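# Stack the small carton on top of the large one

## Task

Set the small carton down on the upper face of the large carton so that none of it sticks out past that face's edges, and it must stay there on its own with no help from the robot; afterwards switch off the suction and take the tool away from it.

## Robot and tools

Robot: one six-joint FANUC CRX-5iA arm with a vacuum tool and no fingers. The tool has four suction cups in two air channels: channel a (cups at y = -70 mm) and channel b (y = +70 mm), each with one cup at x = -35 mm and one at +35 mm, measured in the cup point's own axes. The cups face along the cup point's +z. The tool reaches 148 mm to each side along that y axis. The cup point (end_effector_position) is the centre of the four cup rims when they touch nothing.

Frame: the scene frame has its origin on the table surface below the arm base, +z up, and +y to the left when facing along +x. Positions are in metres. Orientations are quaternions ordered w, x, y, z. The base may sit slightly tilted, and the reported cup point can be a little off, more so at full reach. Joint ranges (rad): waist and wrist-pitch limits are listed in the results header, e.g. elbow -1.187 to 4.328, wrist roll -3.927 to 3.927.

execute_actions(actions): actions is a list of actions, each a list of 1 to 15 rows. Each row has 9 numbers: x, y, z, qw, qx, qy, qz, suction_a, suction_b. The first seven are an absolute target pose for the cup point in the scene frame (not an offset). The last two are suction levels in [-1, 1]. One row covers one control step of 1/30 s; an action always lasts 15 steps, with its final row repeated if short. With one arm there is one row per step, not one per arm. A target lying more than 0.6 m from the cup point's starting position along any cup-point axis gets the action rejected; if the first action is bad or any action is malformed, nothing runs. Repeat the wanted quaternion in every row rather than copying the drifted one from a result. An empty list just returns state and images.

Each step, the commanded pose is clamped to within 70 mm and 16 degrees of the measured pose, so long moves need several actions, and after an action the arm stops at the last clamped pose. If position and orientation conflict, position wins.

Suction: 1 means full vacuum (about 75 kPa under ambient); smaller values request that fraction; 0.01 or less is off. A channel keeps its last value.

move(target, speed, blocking): target is one 9-number row as above (absolute pose, suction values applied at the start). The cup point follows a straight line toward it over 0.5 to 10 s, ignoring obstacles, and may lag, stray or overshoot the speed, especially near full stretch. speed is in m/s, 0.002 to 0.5, default 0.25; rotation is capped at twice that in rad/s. blocking=false returns after 0.5 s while the arm keeps going; then call wait or stop before sending other motion. The result adds a move: line giving the ending (done, off_target, moving, held, fault), the limits that acted (paced = pose clipped; held = some steps blocked, after which the arm may jump fast), and the remaining distance to target.

wait(seconds): 0 to 10; runs the scene while the last command holds; returns early if a running move finishes. stop(): brakes a running move; needs room if fast. zoom_image(camera, region): camera is cam_high, cam_low or cam_wrist; region is [x0, y0, x1, y1] in image pixels from the top-left, at most 504 by 504. read_manual(section): only "licences", no motion. finished_scene(scene): ends the current scene (give its number) once the robot has held its final command; irreversible.

Results: a state line with the cup point pose, a Hand target line (where the controller is now heading), possible pose unreachable lines (clearance check altered the command), suction_measured_a and suction_measured_b, part_present_a/b (turn on at 0.54, off below 0.49), step readings with HELD marks (execute_actions only), MOTOR HOT or OVER-TEMPERATURE FAULT warnings, and images from cam_high, cam_low and cam_wrist (504x504 each; calibrations are supplied).

Gripping: lower a channel's two cups flat onto a smooth face of the carton so both rims seal fully; keep cups away from edges, seams and gaps. If one cup of an active channel is uncovered, the shared pump loses vacuum on the other channel too. A good seal reads at most 0.17 under the command (0.27 with both channels on); near 0 means no seal. Under vacuum the cups shrink, so the held carton sits up to about 12 mm nearer the tool. To release, rest the carton on its support, set both suction values to 0, then lift more than 15 mm. A cup sealed to the table pins the tool; switch that channel off.

Avoid: the arm is stiff, so approach contact slowly and never aim far below a surface. An outside force of 150 N, or joint torque at its load limit (142 N m for waist, shoulder, elbow; 35.6 N m for the three wrist joints), freezes the arm for 10 s and drops the rest of the call. Do not drop, slam or push anything off the table. Loose objects may get an occasional small push. The simulation keeps running while you compose replies, holding the last command.

Each tool is called after "Emit:" as name(argument=value, ...) on one line, values as JSON.

## Session

Emit:
execute_actions(actions=[])

Scene clock: 0.00 s.
end_effector_position=(+0.4942, -0.0072, +0.4159) suction_measured_a=0.00 part_present_a=0 suction_measured_b=0.00 part_present_b=0 end_effector_quat_wxyz=(+0.009, +0.712, +0.702, +0.005)
Joint positions: [ 0.261  0.128  0.19   0.002 -1.63  -1.832]
Joint velocities: [-0.001  0.    -0.001  0.    -0.     0.001]
Hand target: +0.494, -0.007, +0.416; +0.009, +0.712, +0.702, +0.005

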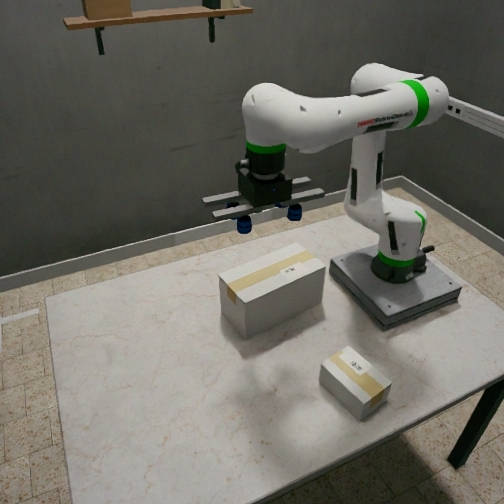

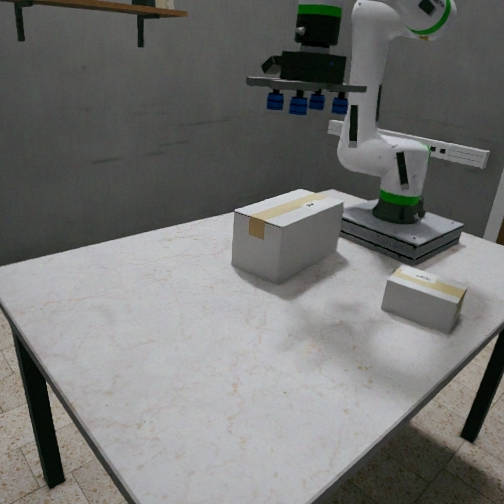

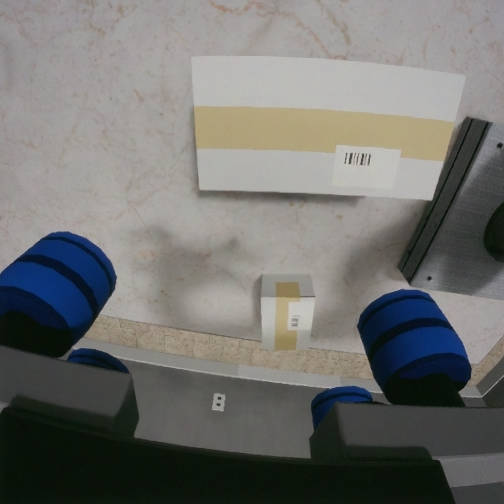

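Emit:
zoom_image(camera="cam_high", region=[300, 330, 410, 430])

Emit:
zoom_image(camera="cam_high", region=[200, 230, 340, 350])

Emit:
zoom_image(camera="cam_low", region=[370, 250, 480, 340])

Emit:
zoom_image(camera="cam_low", region=[220, 180, 360, 290])

Region (300, 330, 410, 430) of cam_high's 504x504 image, scaled by 4.582, with more detail than that image has; it fills the top 458 rows of this view, and the rest is white.

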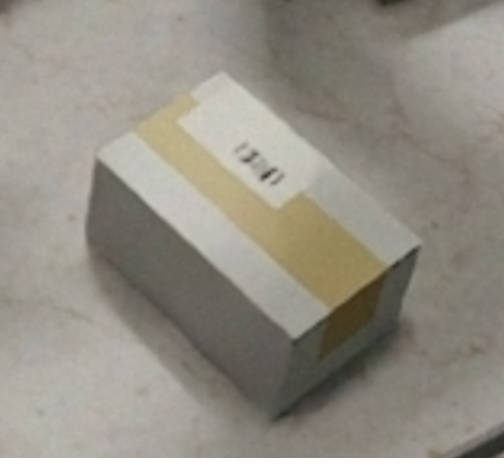

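Region (200, 230, 340, 350) of cam_high's 504x504 image, scaled by 3.600, with more detail than that image has; it fills the top 432 rows of this view, and the rest is white.

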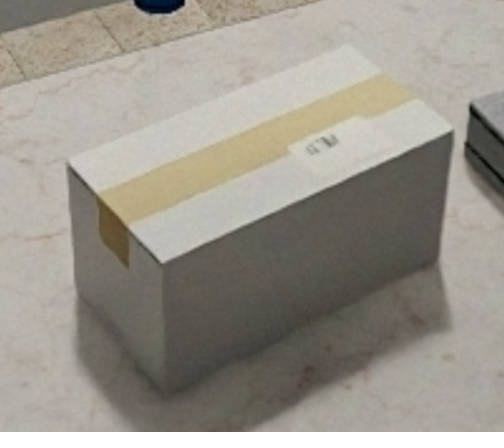

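Region (370, 250, 480, 340) of cam_low's 504x504 image, scaled by 4.582, with more detail than that image has; it fills the top 412 rows of this view, and the rest is white.

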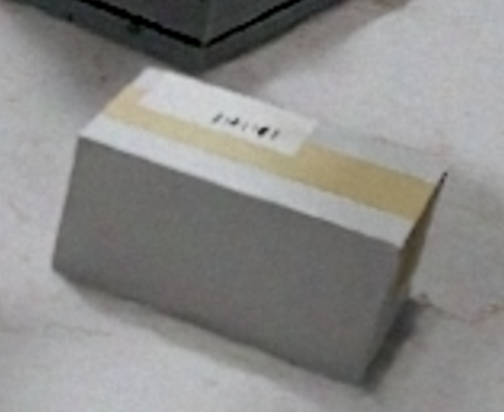

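Region (220, 180, 360, 290) of cam_low's 504x504 image, scaled by 3.600, with more detail than that image has; it fills the top 396 rows of this view, and the rest is white.

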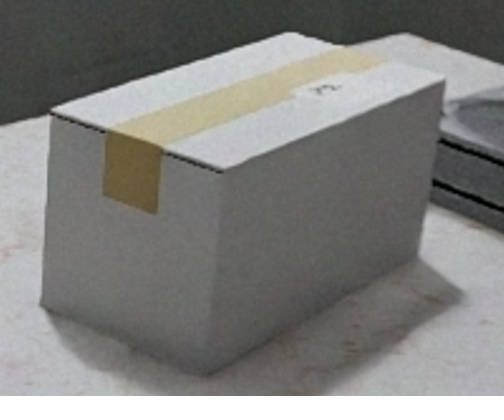

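Emit:
zoom_image(camera="cam_wrist", region=[180, 40, 480, 220])

Emit:
zoom_image(camera="cam_wrist", region=[240, 260, 340, 360])

Emit:
zoom_image(camera="cam_high", region=[190, 150, 340, 250])

Emit:
zoom_image(camera="cam_low", region=[240, 50, 380, 130])

Region (180, 40, 480, 220) of cam_wrist's 504x504 image, scaled by 1.680, with more detail than that image has; it fills the top 302 rows of this view, and the rest is white.

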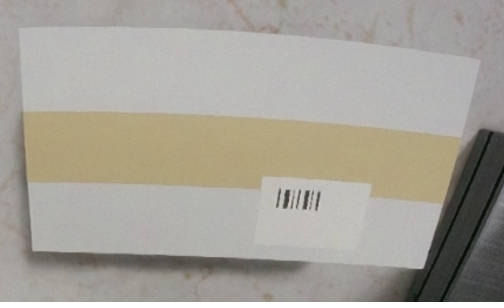

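Region (240, 260, 340, 360) of cam_wrist's 504x504 image, scaled by 5.040, with more detail than that image has.

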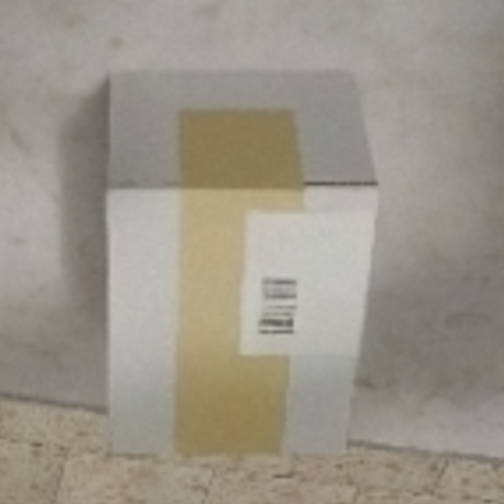

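Region (190, 150, 340, 250) of cam_high's 504x504 image, scaled by 3.360, with more detail than that image has.

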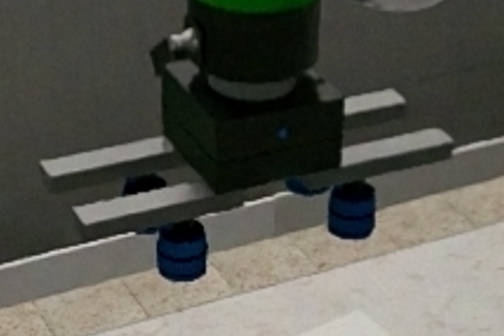

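Region (240, 50, 380, 130) of cam_low's 504x504 image, scaled by 3.600, with more detail than that image has; it fills the top 288 rows of this view, and the rest is white.

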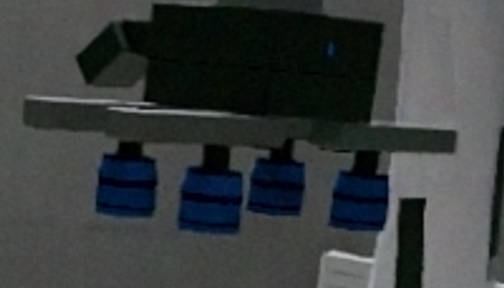

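Emit:
move(target=[0.445, 0.335, 0.16, 0, 0.6394, 0.7688, 0, 0, 0], speed=0.4)

Scene clock: 6.37 s.
end_effector_position=(+0.4463, +0.3355, +0.1603) suction_measured_a=0.00 part_present_a=0 suction_measured_b=0.00 part_present_b=0 end_effector_quat_wxyz=(-0.001, +0.639, +0.769, +0.001)
Joint positions: [ 0.883  0.41  -0.056 -0.02  -1.11  -2.246]
Joint velocities: [-0.001  0.002  0.001 -0.     0.002  0.   ]
Hand target: +0.446, +0.336, +0.160; -0.001, +0.639, +0.769, +0.001
Off the commanded pose: 0.001 m, 0 deg.
move: done
camera_calibration (this result's frames):
cam_wrist: T_world_to_cam=[[-0.939442, -0.341249, -0.0315767, 0.526967], [-0.299368, 0.772299, 0.560297, -0.169079], [-0.166814, 0.53582, -0.827689, 0.160316], [0, 0, 0, 1]] pos_world=[0.471181, 0.224506, 0.244066]

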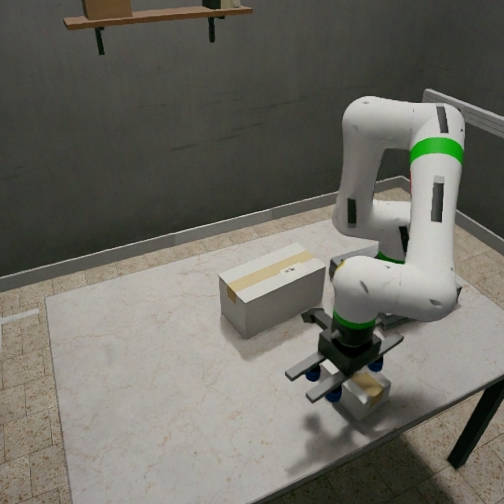

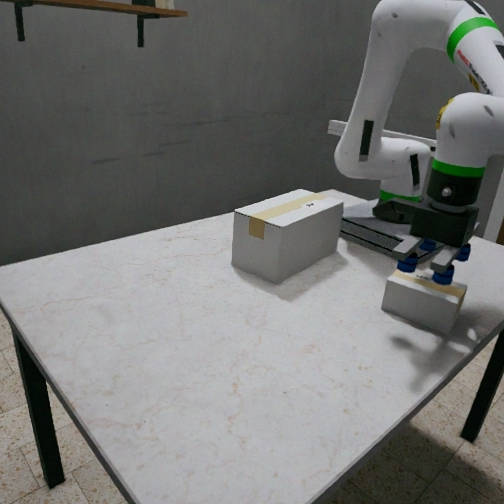

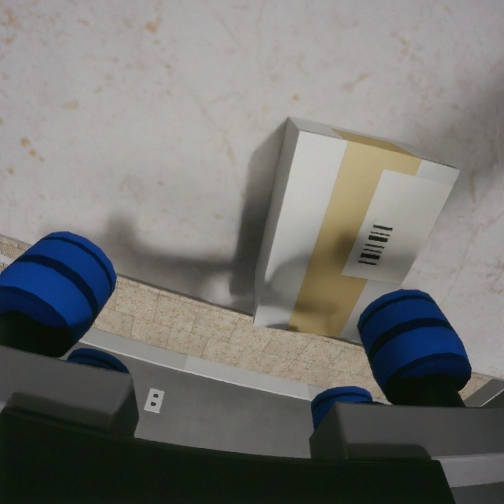

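Emit:
zoom_image(camera="cam_wrist", region=[230, 100, 480, 350])

Region (230, 100, 480, 350) of cam_wrist's 504x504 image, scaled by 2.016, with more detail than that image has.

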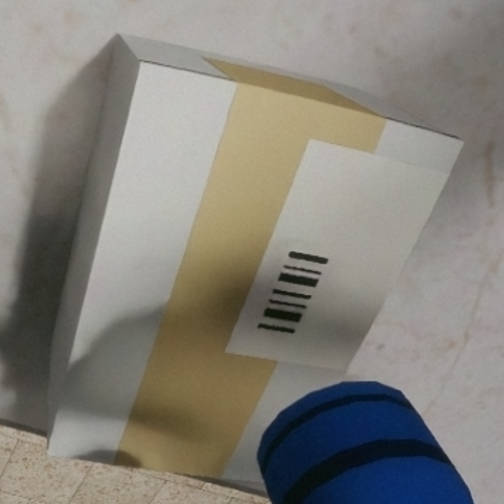

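Emit:
execute_actions(actions=[[[0.446,0.335,0.159,0,0.6394,0.7688,0,0,0],[0.446,0.3345,0.157,0,0.6394,0.7688,0,0,0],[0.4455,0.334,0.154,0,0.6394,0.7688,0,0,0],[0.4455,0.333,0.150,0,0.6394,0.7688,0,0,0],[0.445,0.332,0.145,0,0.6394,0.7688,0,0,0],[0.445,0.331,0.140,0,0.6394,0.7688,0,0,0],[0.4445,0.330,0.134,0,0.6394,0.7688,0,0,0],[0.4445,0.329,0.128,0,0.6394,0.7688,0,0,0],[0.4445,0.328,0.122,0,0.6394,0.7688,0,0,0],[0.4445,0.327,0.116,0,0.6394,0.7688,0,0,0],[0.4445,0.3265,0.111,0,0.6394,0.7688,0,0,0],[0.4445,0.326,0.106,0,0.6394,0.7688,0,0,0],[0.4445,0.326,0.102,0,0.6394,0.7688,0,0,0],[0.4445,0.326,0.098,0,0.6394,0.7688,0,0,0],[0.4445,0.326,0.095,0,0.6394,0.7688,0,0,0]],[[0.4445,0.326,0.092,0,0.6394,0.7688,0,1,0],[0.4445,0.326,0.090,0,0.6394,0.7688,0,1,0],[0.4445,0.326,0.088,0,0.6394,0.7688,0,1,0],[0.4445,0.326,0.086,0,0.6394,0.7688,0,1,0],[0.4445,0.326,0.0845,0,0.6394,0.7688,0,1,0],[0.4445,0.326,0.083,0,0.6394,0.7688,0,1,0],[0.4445,0.326,0.0815,0,0.6394,0.7688,0,1,0],[0.4445,0.326,0.080,0,0.6394,0.7688,0,1,0],[0.4445,0.326,0.079,0,0.6394,0.7688,0,1,0],[0.4445,0.326,0.078,0,0.6394,0.7688,0,1,0],[0.4445,0.326,0.077,0,0.6394,0.7688,0,1,0],[0.4445,0.326,0.076,0,0.6394,0.7688,0,1,0],[0.4445,0.326,0.075,0,0.6394,0.7688,0,1,0],[0.4445,0.326,0.074,0,0.6394,0.7688,0,1,0],[0.4445,0.326,0.074,0,0.6394,0.7688,0,1,0]]])

Scene clock: 9.17 s.
end_effector_position=(+0.4445, +0.3261, +0.0751) suction_measured_a=0.35 part_present_a=0 suction_measured_b=0.00 part_present_b=0 end_effector_quat_wxyz=(-0.000, +0.639, +0.769, -0.000)
Joint positions: [ 0.877  0.506 -0.147 -0.02  -0.925 -2.238]
Joint velocities: [ 0.003  0.035 -0.013 -0.001  0.046  0.001]
Hand target: +0.445, +0.326, +0.074; -0.000, +0.639, +0.769, -0.000
Off the commanded pose: 0.001 m, 0 deg.
Step readings (end_effector_position; steps 1 to 15: 1st action; 16 to 30: 2nd action):
0: (+0.4464, +0.3356, +0.1603)
1: (+0.4464, +0.3356, +0.1602)
2: (+0.4464, +0.3354, +0.1597)
4: (+0.4459, +0.3346, +0.1565)
8: (+0.4448, +0.3313, +0.1417)
15: (+0.4442, +0.3260, +0.1047)
16: (+0.4442, +0.3259, +0.1005)
17: (+0.4443, +0.3259, +0.0967)
19: (+0.4444, +0.3259, +0.0909)
23: (+0.4445, +0.3260, +0.0833)
30: end_effector_position above
camera_calibration (this result's frames):
cam_wrist: T_world_to_cam=[[-0.939656, -0.340706, -0.0310736, 0.519199], [-0.299102, 0.774017, 0.558065, -0.115062], [-0.166084, 0.533683, -0.829215, 0.0950632], [0, 0, 0, 1]] pos_world=[0.469242, 0.21522, 0.159173]

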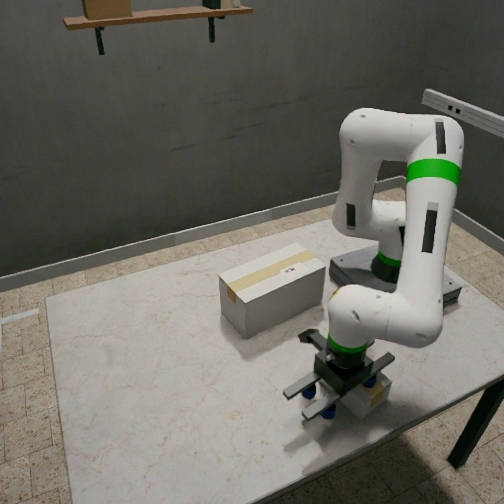

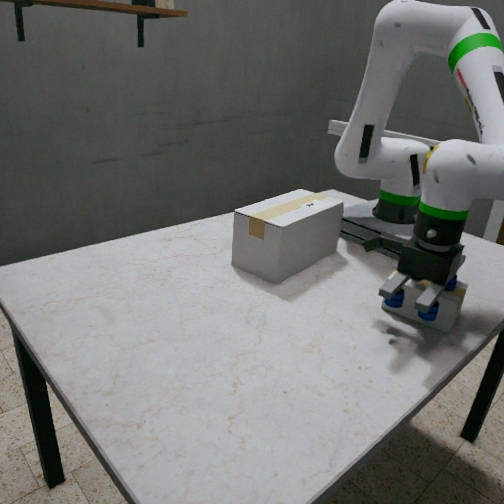

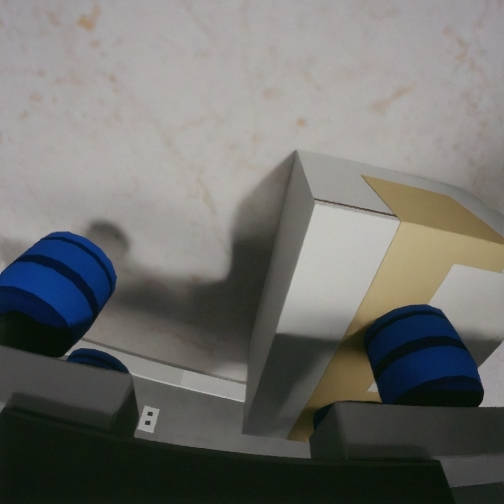

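Emit:
wait(seconds=0.3)

Scene clock: 9.53 s.
end_effector_position=(+0.4445, +0.3261, +0.0740) suction_measured_a=0.76 part_present_a=1 suction_measured_b=0.00 part_present_b=0 end_effector_quat_wxyz=(-0.000, +0.639, +0.769, -0.000)
Joint positions: [ 0.877  0.507 -0.148 -0.02  -0.922 -2.238]
Joint velocities: [ 0.  0.  0.  0.  0. -0.]
Hand target: +0.445, +0.326, +0.074; -0.000, +0.639, +0.769, -0.000
Off the commanded pose: 0.000 m, 0 deg.
wait: 0.30 s; at rest by 0.10 s
camera_calibration (this result's frames):
cam_wrist: T_world_to_cam=[[-0.939655, -0.340709, -0.0310874, 0.519174], [-0.299106, 0.773994, 0.558094, -0.114482], [-0.166086, 0.533714, -0.829195, 0.0941653], [0, 0, 0, 1]] pos_world=[0.469242, 0.215238, 0.158113]

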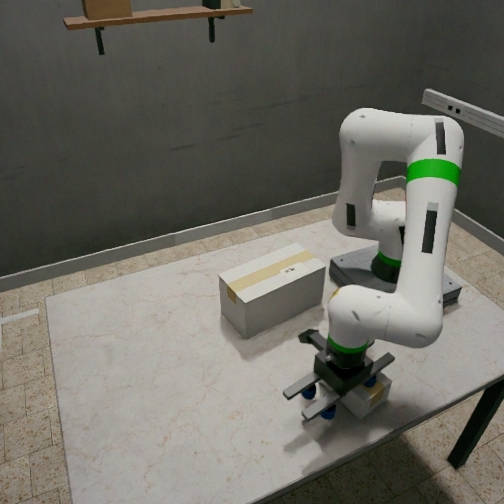

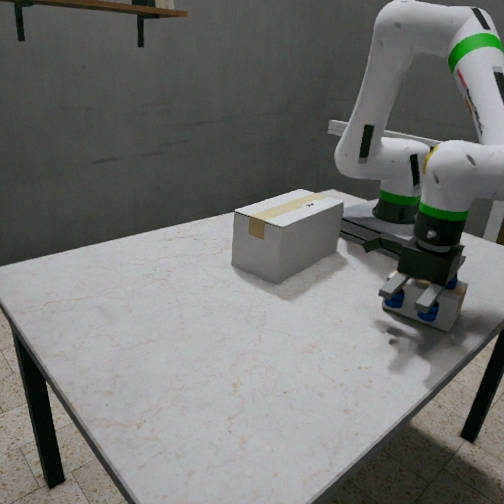

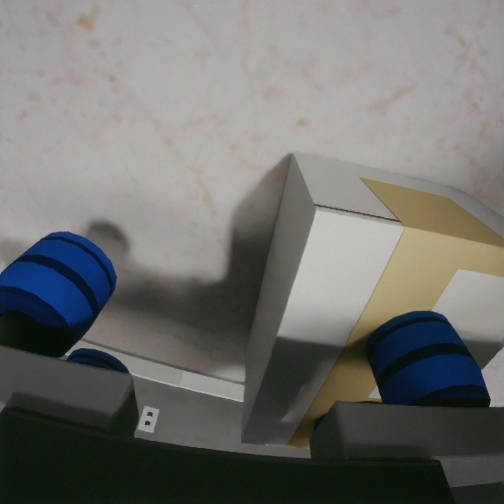

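Emit:
execute_actions(actions=[[[0.4445,0.326,0.074,0,0.6394,0.7688,0,1,0],[0.4445,0.326,0.0744,0,0.6394,0.7688,0,1,0],[0.4445,0.326,0.0751,0,0.6394,0.7688,0,1,0],[0.4445,0.326,0.0766,0,0.6394,0.7688,0,1,0],[0.4445,0.326,0.0788,0,0.6394,0.7688,0,1,0],[0.4445,0.326,0.0819,0,0.6394,0.7688,0,1,0],[0.4445,0.326,0.0859,0,0.6394,0.7688,0,1,0],[0.4445,0.326,0.0909,0,0.6394,0.7688,0,1,0],[0.4445,0.326,0.0968,0,0.6394,0.7688,0,1,0],[0.4445,0.3258,0.1037,0,0.6397,0.7686,0,1,0],[0.4445,0.3251,0.1114,0,0.6405,0.7679,0,1,0],[0.4445,0.3241,0.1198,0,0.6420,0.7667,0,1,0],[0.4445,0.3223,0.1289,0,0.6443,0.7648,0,1,0],[0.4445,0.3199,0.1386,0,0.6475,0.7621,0,1,0],[0.4445,0.3166,0.1486,0,0.6517,0.7585,0,1,0]],[[0.4445,0.3124,0.1590,0,0.6571,0.7538,0,1,0],[0.4445,0.3073,0.1695,0,0.6637,0.7480,0,1,0],[0.4445,0.3012,0.1800,0,0.6715,0.7410,0,1,0],[0.4445,0.2940,0.1904,0,0.6805,0.7328,0,1,0],[0.4445,0.2859,0.2004,0,0.6906,0.7232,0,1,0],[0.4445,0.2767,0.2101,0,0.7018,0.7124,0,1,0],[0.4445,0.2666,0.2192,0,0.7141,0.7000,0,1,0],[0.4445,0.2555,0.2276,0,0.7273,0.6863,0,1,0],[0.4445,0.2435,0.2353,0,0.7412,0.6713,0,1,0],[0.4445,0.2306,0.2422,0,0.7558,0.6549,0,1,0],[0.4445,0.2169,0.2481,0,0.7708,0.6370,0,1,0],[0.4445,0.2025,0.2531,0,0.7863,0.6179,0,1,0],[0.4445,0.1874,0.2571,0,0.8020,0.5973,0,1,0],[0.4445,0.1717,0.2602,0,0.8176,0.5757,0,1,0],[0.4445,0.1556,0.2624,0,0.8332,0.5530,0,1,0]],[[0.4445,0.1390,0.2639,0,0.8485,0.5292,0,1,0],[0.4445,0.1222,0.2646,0,0.8634,0.5045,0,1,0],[0.4445,0.1051,0.265,0,0.8777,0.4792,0,1,0],[0.4445,0.0880,0.265,0,0.8914,0.4532,0,1,0],[0.4445,0.0709,0.265,0,0.9043,0.4269,0,1,0],[0.4445,0.0538,0.265,0,0.9164,0.4003,0,1,0],[0.4445,0.0370,0.265,0,0.9275,0.3738,0,1,0],[0.4445,0.0204,0.265,0,0.9377,0.3474,0,1,0],[0.4445,0.0043,0.265,0,0.9469,0.3214,0,1,0],[0.4445,-0.0114,0.265,0,0.9552,0.2960,0,1,0],[0.4445,-0.0265,0.265,0,0.9625,0.2713,0,1,0],[0.4445,-0.0409,0.265,0,0.9689,0.2475,0,1,0],[0.4445,-0.0546,0.2645,0,0.9744,0.2248,0,1,0],[0.4445,-0.0675,0.264,0,0.9791,0.2033,0,1,0],[0.4445,-0.0795,0.263,0,0.9831,0.1833,0,1,0]],[[0.4445,-0.0906,0.262,0,0.9864,0.1645,0,1,0],[0.4445,-0.1007,0.2608,0,0.9891,0.1473,0,1,0],[0.4445,-0.1099,0.2595,0,0.9913,0.1319,0,1,0],[0.4445,-0.1180,0.258,0,0.9930,0.1181,0,1,0],[0.4445,-0.1252,0.2565,0,0.9944,0.1059,0,1,0],[0.4445,-0.1313,0.255,0,0.9954,0.0955,0,1,0],[0.4445,-0.1364,0.2537,0,0.9962,0.0868,0,1,0],[0.4445,-0.1406,0.2525,0,0.9968,0.0797,0,1,0],[0.4445,-0.1439,0.2516,0,0.9973,0.0741,0,1,0],[0.4445,-0.1463,0.2509,0,0.9976,0.0699,0,1,0],[0.4445,-0.1478,0.2504,0,0.9978,0.0670,0,1,0],[0.4445,-0.1486,0.2501,0,0.9979,0.0651,0,1,0],[0.4445,-0.149,0.25,0,0.9980,0.0637,0,1,0],[0.4445,-0.149,0.25,0,0.9980,0.0637,0,1,0],[0.4445,-0.149,0.25,0,0.9980,0.0637,0,1,0]]])

Scene clock: 14.53 s.
end_effector_position=(+0.4414, -0.1450, +0.2513) suction_measured_a=0.81 part_present_a=1 suction_measured_b=0.00 part_present_b=0 end_effector_quat_wxyz=(+0.002, +0.998, +0.067, -0.000)
Joint positions: [-0.021  0.114 -0.213 -0.001 -1.26  -2.971]
Joint velocities: [-0.265  0.219  0.186 -0.003  0.028  0.086]
Hand target: +0.444, -0.149, +0.250; +0.001, +0.998, +0.064, -0.000
Off the commanded pose: 0.005 m, 0 deg.
Step readings (end_effector_position; steps 1 to 15: 1st action; 16 to 30: 2nd action; 31 to 45: 3rd action; 46 to 60: 4th action):
0: (+0.4445, +0.3261, +0.0740)
1: (+0.4445, +0.3261, +0.0740)
2: (+0.4445, +0.3261, +0.0740)
4: (+0.4446, +0.3261, +0.0745)
8: (+0.4445, +0.3260, +0.0820)
15: (+0.4447, +0.3230, +0.1217)
16: (+0.4448, +0.3211, +0.1299)
17: (+0.4449, +0.3187, +0.1384)
19: (+0.4450, +0.3118, +0.1563)
23: (+0.4455, +0.2884, +0.1936)
30: (+0.4445, +0.2126, +0.2439)
31: (+0.4441, +0.1997, +0.2479)
32: (+0.4438, +0.1867, +0.2512)
34: (+0.4431, +0.1606, +0.2558)
38: (+0.4415, +0.1087, +0.2598)
45: (+0.4388, +0.0204, +0.2623)
46: (+0.4383, +0.0078, +0.2625)
47: (+0.4377, -0.0047, +0.2626)
49: (+0.4368, -0.0296, +0.2625)
53: (+0.4352, -0.0790, +0.2610)
60: end_effector_position above
camera_calibration (this result's frames):
cam_wrist: T_world_to_cam=[[-0.294499, 0.955004, -0.0351811, 0.265389], [0.787576, 0.263391, 0.557089, -0.403199], [0.541289, 0.136354, -0.829707, 0.122309], [0, 0, 0, 1]] pos_world=[0.329502, -0.163926, 0.335435]

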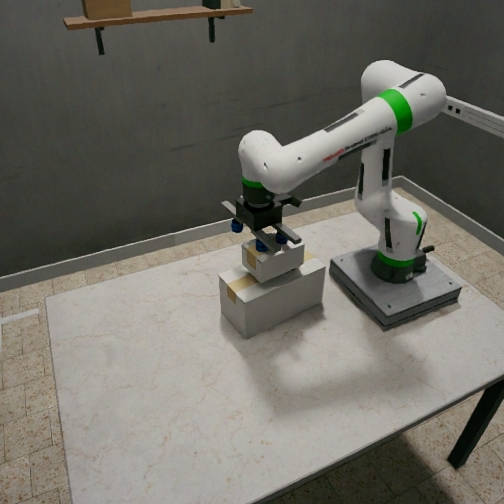

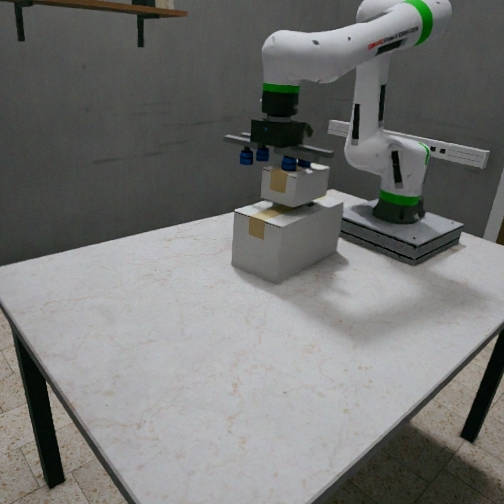

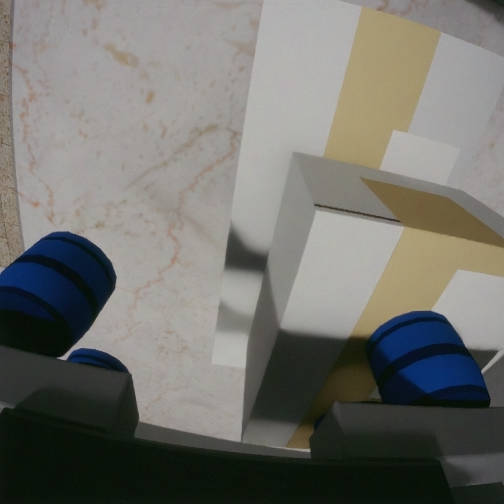

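Emit:
execute_actions(actions=[])

Scene clock: 14.63 s.
end_effector_position=(+0.4437, -0.1488, +0.2502) suction_measured_a=0.81 part_present_a=1 suction_measured_b=0.00 part_present_b=0 end_effector_quat_wxyz=(+0.001, +0.998, +0.064, -0.000)
Joint positions: [-0.031  0.123 -0.205 -0.002 -1.259 -2.967]
Joint velocities: [-0.009  0.012  0.013 -0.007 -0.001  0.005]
Hand target: +0.444, -0.149, +0.250; +0.001, +0.998, +0.064, -0.000
Off the commanded pose: 0.001 m, 0 deg.
camera_calibration (this result's frames):
cam_wrist: T_world_to_cam=[[-0.288165, 0.957007, -0.0331609, 0.266658], [0.789449, 0.257026, 0.557411, -0.405214], [0.54197, 0.134447, -0.829574, 0.120128], [0, 0, 0, 1]] pos_world=[0.331632, -0.167194, 0.334369]

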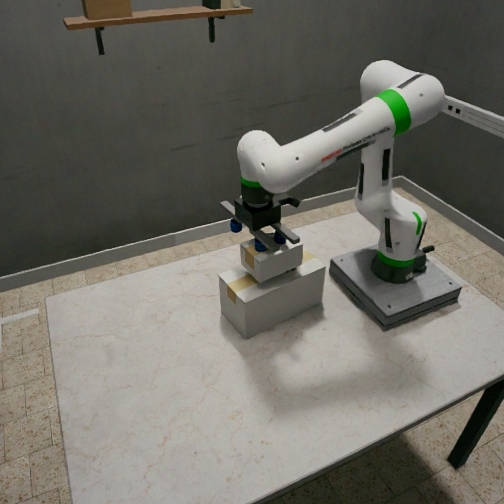

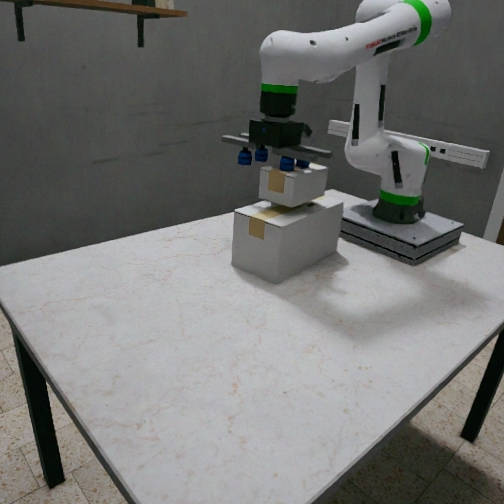

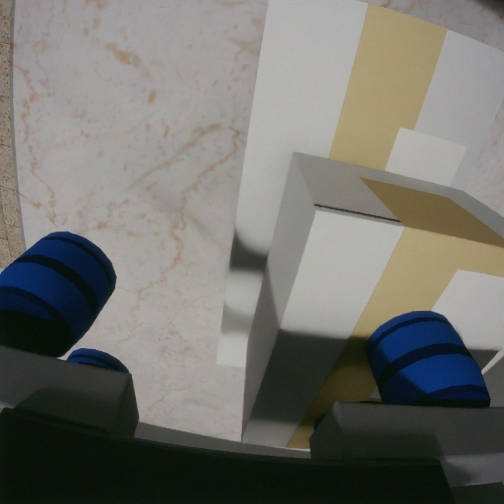

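Emit:
execute_actions(actions=[])

Emit:
zoom_image(camera="cam_wrist", region=[200, 0, 504, 304])

Emit:
zoom_image(camera="cam_low", region=[220, 130, 360, 250])

Scene clock: 14.80 s.
end_effector_position=(+0.4438, -0.1490, +0.2501) suction_measured_a=0.81 part_present_a=1 suction_measured_b=0.00 part_present_b=0 end_effector_quat_wxyz=(+0.001, +0.998, +0.064, -0.000)
Joint positions: [-0.031  0.124 -0.204 -0.003 -1.259 -2.967]
Joint velocities: [-0.001  0.001  0.    -0.001  0.     0.   ]
Hand target: +0.444, -0.149, +0.250; +0.001, +0.998, +0.064, -0.000
Off the commanded pose: 0.001 m, 0 deg.
camera_calibration (this result's frames):
cam_wrist: T_world_to_cam=[[-0.287745, 0.957146, -0.0327817, 0.266571], [0.789569, 0.256461, 0.557502, -0.405393], [0.542018, 0.134535, -0.829528, 0.119982], [0, 0, 0, 1]] pos_world=[0.331758, -0.167322, 0.334274]

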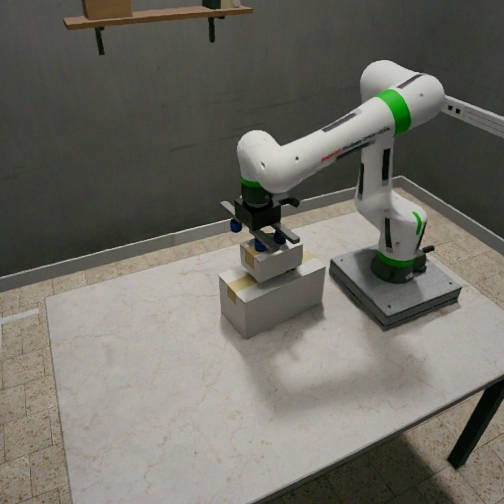

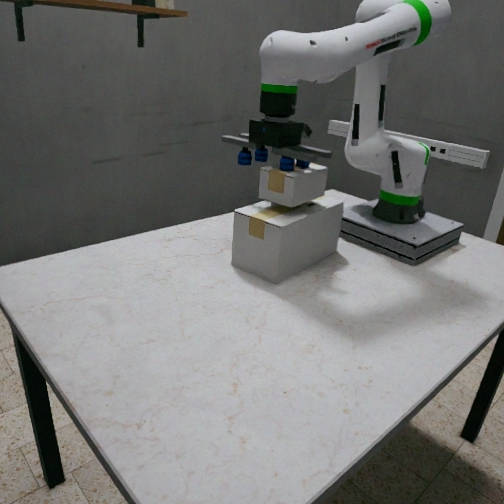

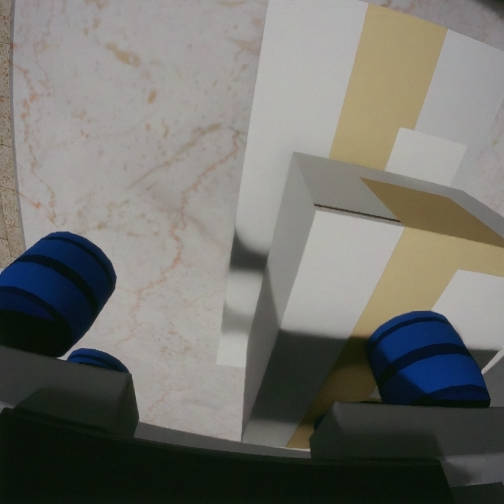

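Region (200, 0, 504, 304) of cam_wrist's 504x504 image, scaled by 1.658, with more detail than that image has.

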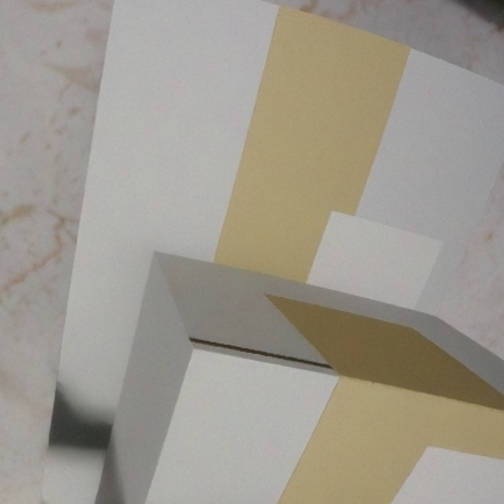

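Region (220, 130, 360, 250) of cam_low's 504x504 image, scaled by 3.600, with more detail than that image has; it fills the top 432 rows of this view, and the rest is white.

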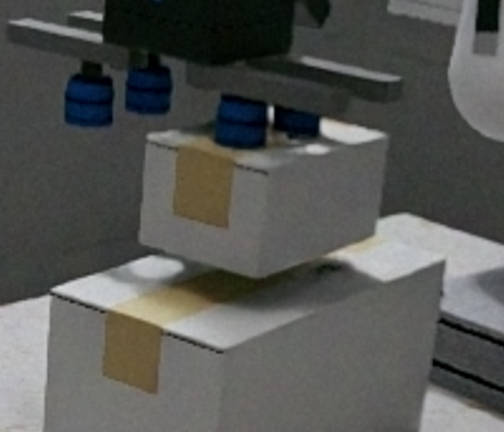

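Emit:
execute_actions(actions=[[[0.444,-0.149,0.249,0,0.998,0.0637,0,1,0],[0.444,-0.149,0.2473,0,0.998,0.0637,0,1,0],[0.444,-0.149,0.245,0,0.998,0.0637,0,1,0],[0.444,-0.149,0.2422,0,0.998,0.0637,0,1,0],[0.444,-0.149,0.2392,0,0.998,0.0637,0,1,0],[0.444,-0.149,0.2362,0,0.998,0.0637,0,1,0],[0.444,-0.149,0.2335,0,0.998,0.0637,0,1,0],[0.444,-0.149,0.2312,0,0.998,0.0637,0,1,0],[0.444,-0.149,0.2293,0,0.998,0.0637,0,1,0],[0.444,-0.149,0.2277,0,0.998,0.0637,0,1,0],[0.444,-0.149,0.2264,0,0.998,0.0637,0,1,0],[0.444,-0.149,0.2253,0,0.998,0.0637,0,1,0],[0.444,-0.149,0.2244,0,0.998,0.0637,0,1,0],[0.444,-0.149,0.2236,0,0.998,0.0637,0,1,0],[0.444,-0.149,0.223,0,0.998,0.0637,0,1,0]]])

Emit:
wait(seconds=0.2)

Emit:
zoom_image(camera="cam_low", region=[230, 150, 350, 250])

Scene clock: 16.27 s.
end_effector_position=(+0.4440, -0.1490, +0.2246) suction_measured_a=0.81 part_present_a=1 suction_measured_b=0.00 part_present_b=0 end_effector_quat_wxyz=(-0.000, +0.998, +0.064, -0.000)
Joint positions: [-0.032  0.146 -0.242 -0.005 -1.199 -2.965]
Joint velocities: [-0.     0.025 -0.038 -0.002  0.063  0.   ]
Hand target: +0.444, -0.149, +0.223; -0.000, +0.998, +0.064, -0.000
Off the commanded pose: 0.002 m, 0 deg.
Step readings (end_effector_position):
0: (+0.4438, -0.1490, +0.2501)
1: (+0.4438, -0.1490, +0.2500)
2: (+0.4437, -0.1490, +0.2496)
4: (+0.4439, -0.1490, +0.2469)
8: (+0.4439, -0.1490, +0.2370)
15: end_effector_position above
camera_calibration (this result's frames):
cam_wrist: T_world_to_cam=[[-0.287665, 0.957228, -0.0310381, 0.265443], [0.789562, 0.255371, 0.558011, -0.391594], [0.54207, 0.136014, -0.829253, 0.0988311], [0, 0, 0, 1]] pos_world=[0.331973, -0.16753, 0.308709]

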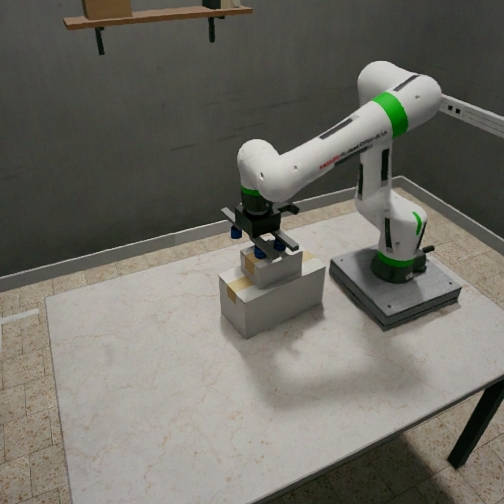

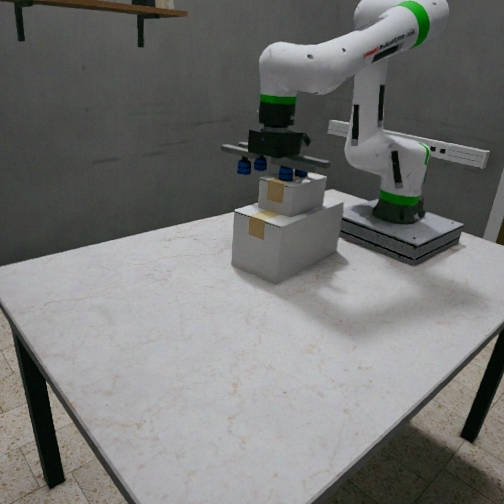

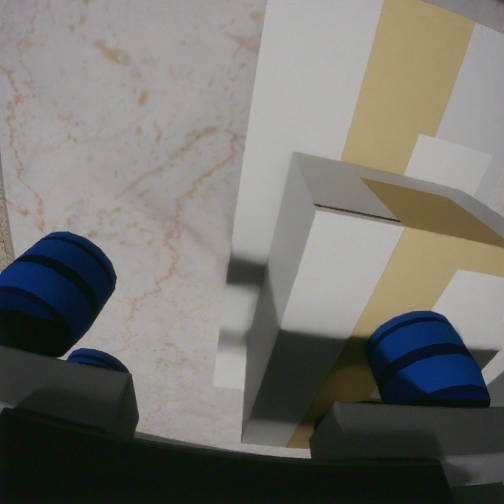

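Scene clock: 16.47 s.
end_effector_position=(+0.4441, -0.1490, +0.2232) suction_measured_a=0.81 part_present_a=1 suction_measured_b=0.00 part_present_b=0 end_effector_quat_wxyz=(-0.000, +0.998, +0.064, +0.000)
Joint positions: [-0.032  0.147 -0.244 -0.005 -1.196 -2.965]
Joint velocities: [ 0.002  0.001 -0.001  0.     0.     0.001]
Hand target: +0.444, -0.149, +0.223; -0.000, +0.998, +0.064, -0.000
Off the commanded pose: 0.000 m, 0 deg.
wait: 0.20 s; at rest by 0.17 s
camera_calibration (this result's frames):
cam_wrist: T_world_to_cam=[[-0.287832, 0.957175, -0.0311199, 0.265458], [0.789384, 0.255524, 0.558193, -0.390811], [0.542241, 0.136101, -0.829127, 0.097522], [0, 0, 0, 1]] pos_world=[0.332027, -0.167501, 0.307267]

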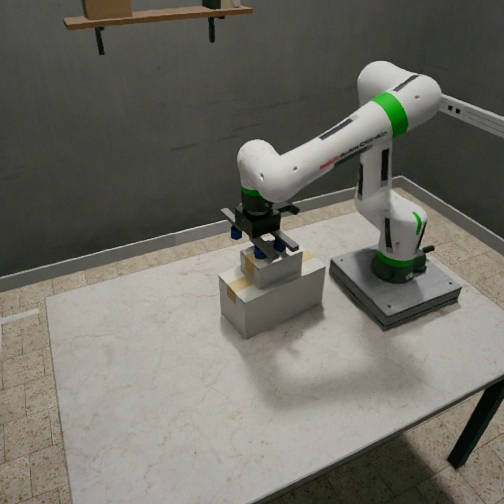

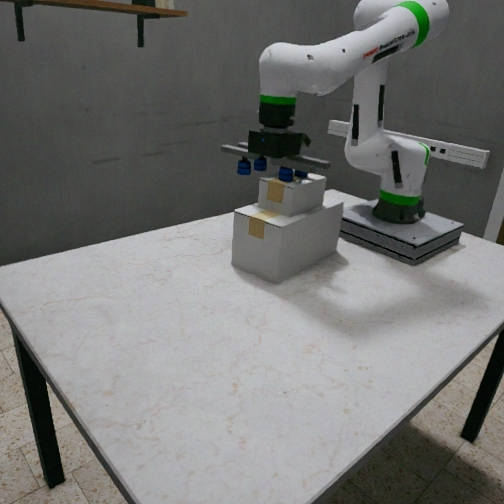

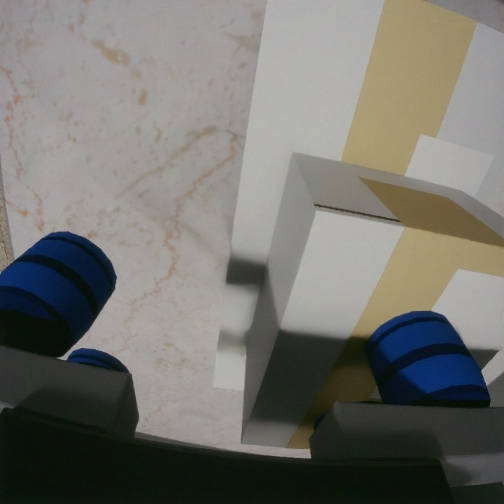

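Region (230, 150, 350, 250) of cam_low's 504x504 image, scaled by 4.200, with more detail than that image has.

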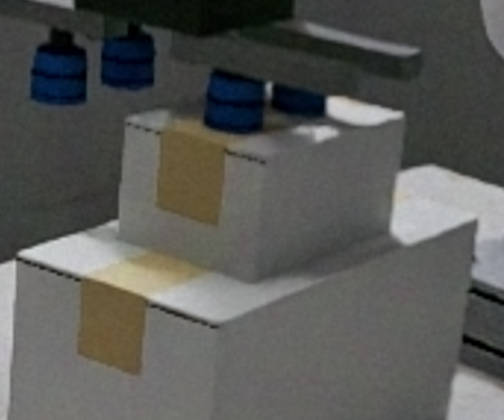

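Emit:
execute_actions(actions=[[[0.444,-0.149,0.2225,0,0.998,0.0637,0,1,0],[0.444,-0.149,0.222,0,0.998,0.0637,0,1,0],[0.444,-0.149,0.2217,0,0.998,0.0637,0,1,0],[0.444,-0.149,0.2217,0,0.998,0.0637,0,1,0],[0.444,-0.149,0.2217,0,0.998,0.0637,0,0,0]]])

Scene clock: 27.10 s.
end_effector_position=(+0.4458, -0.1491, +0.2260) suction_measured_a=0.00 part_present_a=0 suction_measured_b=0.00 part_present_b=0 end_effector_quat_wxyz=(+0.001, +0.998, +0.064, +0.005)
Joint positions: [-0.032  0.143 -0.242 -0.005 -1.193 -2.965]
Joint velocities: [ 0.001  0.     0.    -0.001  0.    -0.   ]
Hand target: +0.446, -0.149, +0.226; +0.000, +0.998, +0.064, +0.004
Off the commanded pose: 0.005 m, 1 deg.
FORCE FAULT: contact force on the arm reached its limit, and the arm stopped for 10 seconds. The contact can be on any part of the arm, not only on its tool. That time counts as 20 of the actions that you can send in this scene. The arm's remaining commands of this call were not run. The arm holds still and accepts commands again. Move the arm away from the contact; if what it grips holds it there, let go first. Pushing or pulling that hard again can fault the arm again.
Step readings (end_effector_position):
0: (+0.4441, -0.1490, +0.2231)
1: (+0.4441, -0.1490, +0.2230)
2: (+0.4441, -0.1490, +0.2228)
4: (+0.4441, -0.1490, +0.2224)
8: (+0.4441, -0.1490, +0.2221)
15: (+0.4447, -0.1490, +0.2234)
camera_calibration (this result's frames):
cam_wrist: T_world_to_cam=[[-0.28764, 0.957128, -0.0341864, 0.266689], [0.784304, 0.255888, 0.565144, -0.392921], [0.549663, 0.135746, -0.824284, 0.0944756], [0, 0, 0, 1]] pos_world=[0.332951, -0.167536, 0.309049]

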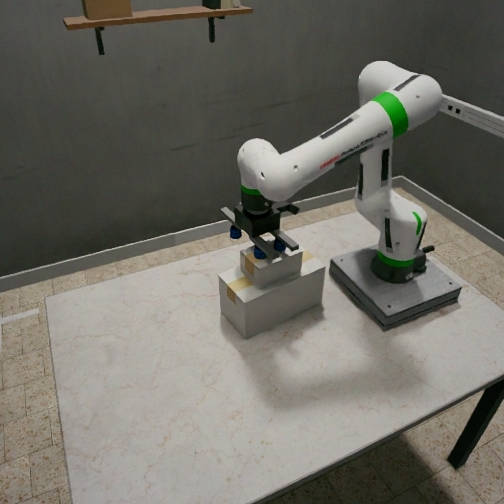

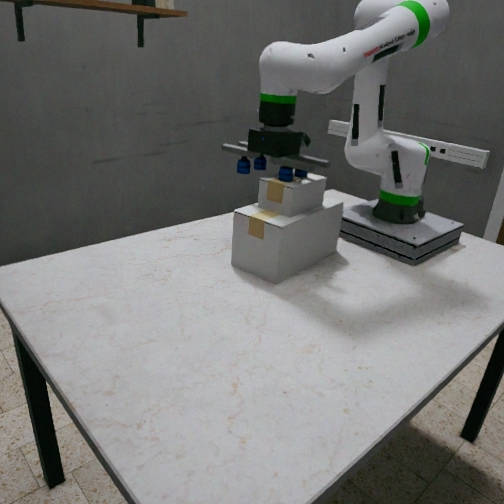

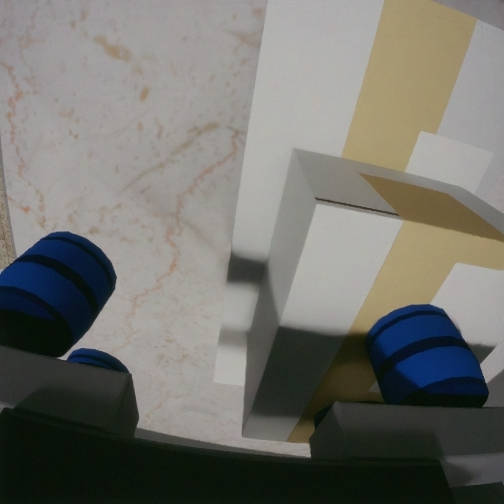

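Emit:
execute_actions(actions=[[[0.446,-0.149,0.227,0,0.998,0.0637,0.004,0,0],[0.446,-0.149,0.229,0,0.998,0.0637,0.004,0,0],[0.446,-0.149,0.232,0,0.998,0.0637,0.004,0,0],[0.446,-0.149,0.236,0,0.998,0.0637,0.004,0,0],[0.446,-0.149,0.241,0,0.998,0.0637,0.004,0,0],[0.446,-0.149,0.247,0,0.998,0.0637,0.004,0,0],[0.446,-0.150,0.254,0,0.998,0.0637,0.004,0,0],[0.446,-0.152,0.262,0,0.998,0.0637,0.004,0,0],[0.446,-0.155,0.270,0,0.998,0.0637,0.004,0,0],[0.446,-0.159,0.279,0,0.998,0.0637,0.004,0,0],[0.446,-0.164,0.288,0,0.998,0.0637,0.004,0,0],[0.446,-0.170,0.297,0,0.998,0.0637,0.004,0,0],[0.446,-0.176,0.306,0,0.998,0.0637,0.004,0,0],[0.446,-0.183,0.315,0,0.998,0.0637,0.004,0,0],[0.446,-0.190,0.324,0,0.998,0.0637,0.004,0,0]],[[0.446,-0.197,0.332,0,0.998,0.0637,0.004,0,0],[0.446,-0.204,0.340,0,0.998,0.0637,0.004,0,0],[0.446,-0.211,0.347,0,0.998,0.0637,0.004,0,0],[0.446,-0.218,0.354,0,0.998,0.0637,0.004,0,0],[0.446,-0.224,0.360,0,0.998,0.0637,0.004,0,0],[0.446,-0.230,0.365,0,0.998,0.0637,0.004,0,0],[0.446,-0.235,0.369,0,0.998,0.0637,0.004,0,0],[0.446,-0.240,0.373,0,0.998,0.0637,0.004,0,0],[0.446,-0.244,0.376,0,0.998,0.0637,0.004,0,0],[0.446,-0.247,0.378,0,0.998,0.0637,0.004,0,0],[0.446,-0.249,0.3795,0,0.998,0.0637,0.004,0,0],[0.446,-0.250,0.380,0,0.998,0.0637,0.004,0,0]]])

Scene clock: 28.67 s.
end_effector_position=(+0.4453, -0.2491, +0.3795) suction_measured_a=0.00 part_present_a=0 suction_measured_b=0.00 part_present_b=0 end_effector_quat_wxyz=(+0.001, +0.998, +0.063, +0.004)
Joint positions: [-0.239  0.174  0.159 -0.002 -1.563 -2.761]
Joint velocities: [-0.058  0.068  0.125 -0.022 -0.083  0.063]
Hand target: +0.446, -0.250, +0.380; +0.000, +0.998, +0.064, +0.004
Off the commanded pose: 0.001 m, 0 deg.
Step readings (end_effector_position; steps 1 to 15: 1st action; 16 to 30: 2nd action):
0: (+0.4458, -0.1491, +0.2260)
1: (+0.4458, -0.1491, +0.2261)
2: (+0.4459, -0.1491, +0.2266)
4: (+0.4460, -0.1491, +0.2294)
8: (+0.4460, -0.1492, +0.2447)
15: (+0.4453, -0.1701, +0.2956)
16: (+0.4451, -0.1756, +0.3039)
17: (+0.4448, -0.1815, +0.3124)
19: (+0.4444, -0.1940, +0.3288)
23: (+0.4441, -0.2200, +0.3556)
30: end_effector_position above
camera_calibration (this result's frames):
cam_wrist: T_world_to_cam=[[-0.286787, 0.957354, -0.0350382, 0.367592], [0.784916, 0.255785, 0.564341, -0.453688], [0.549236, 0.134343, -0.824798, 0.234907], [0, 0, 0, 1]] pos_world=[0.332508, -0.267427, 0.462666]

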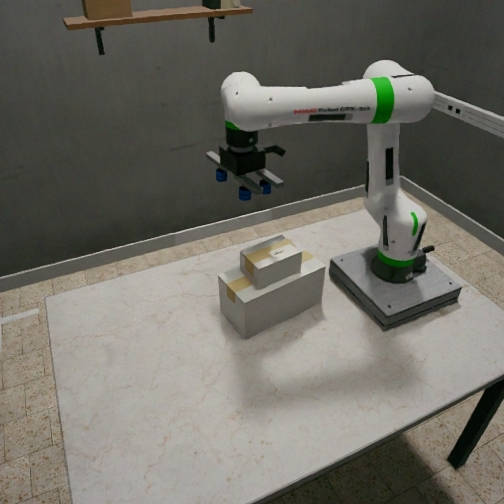

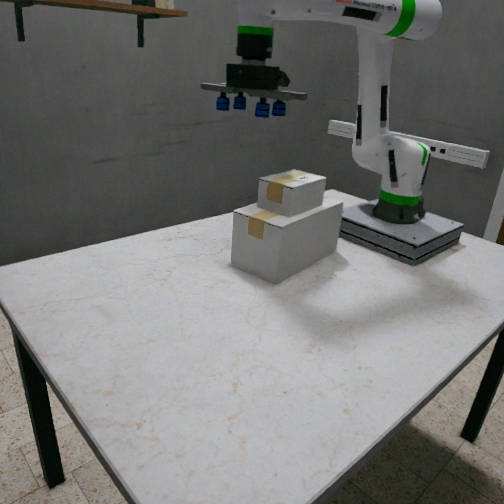

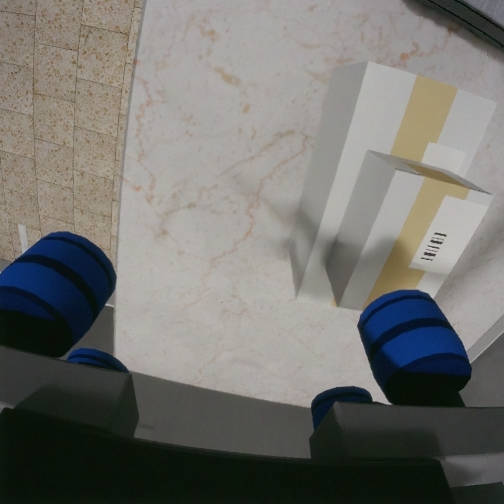

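Emit:
finished_scene(scene=1)

The scene is finished: the task was done.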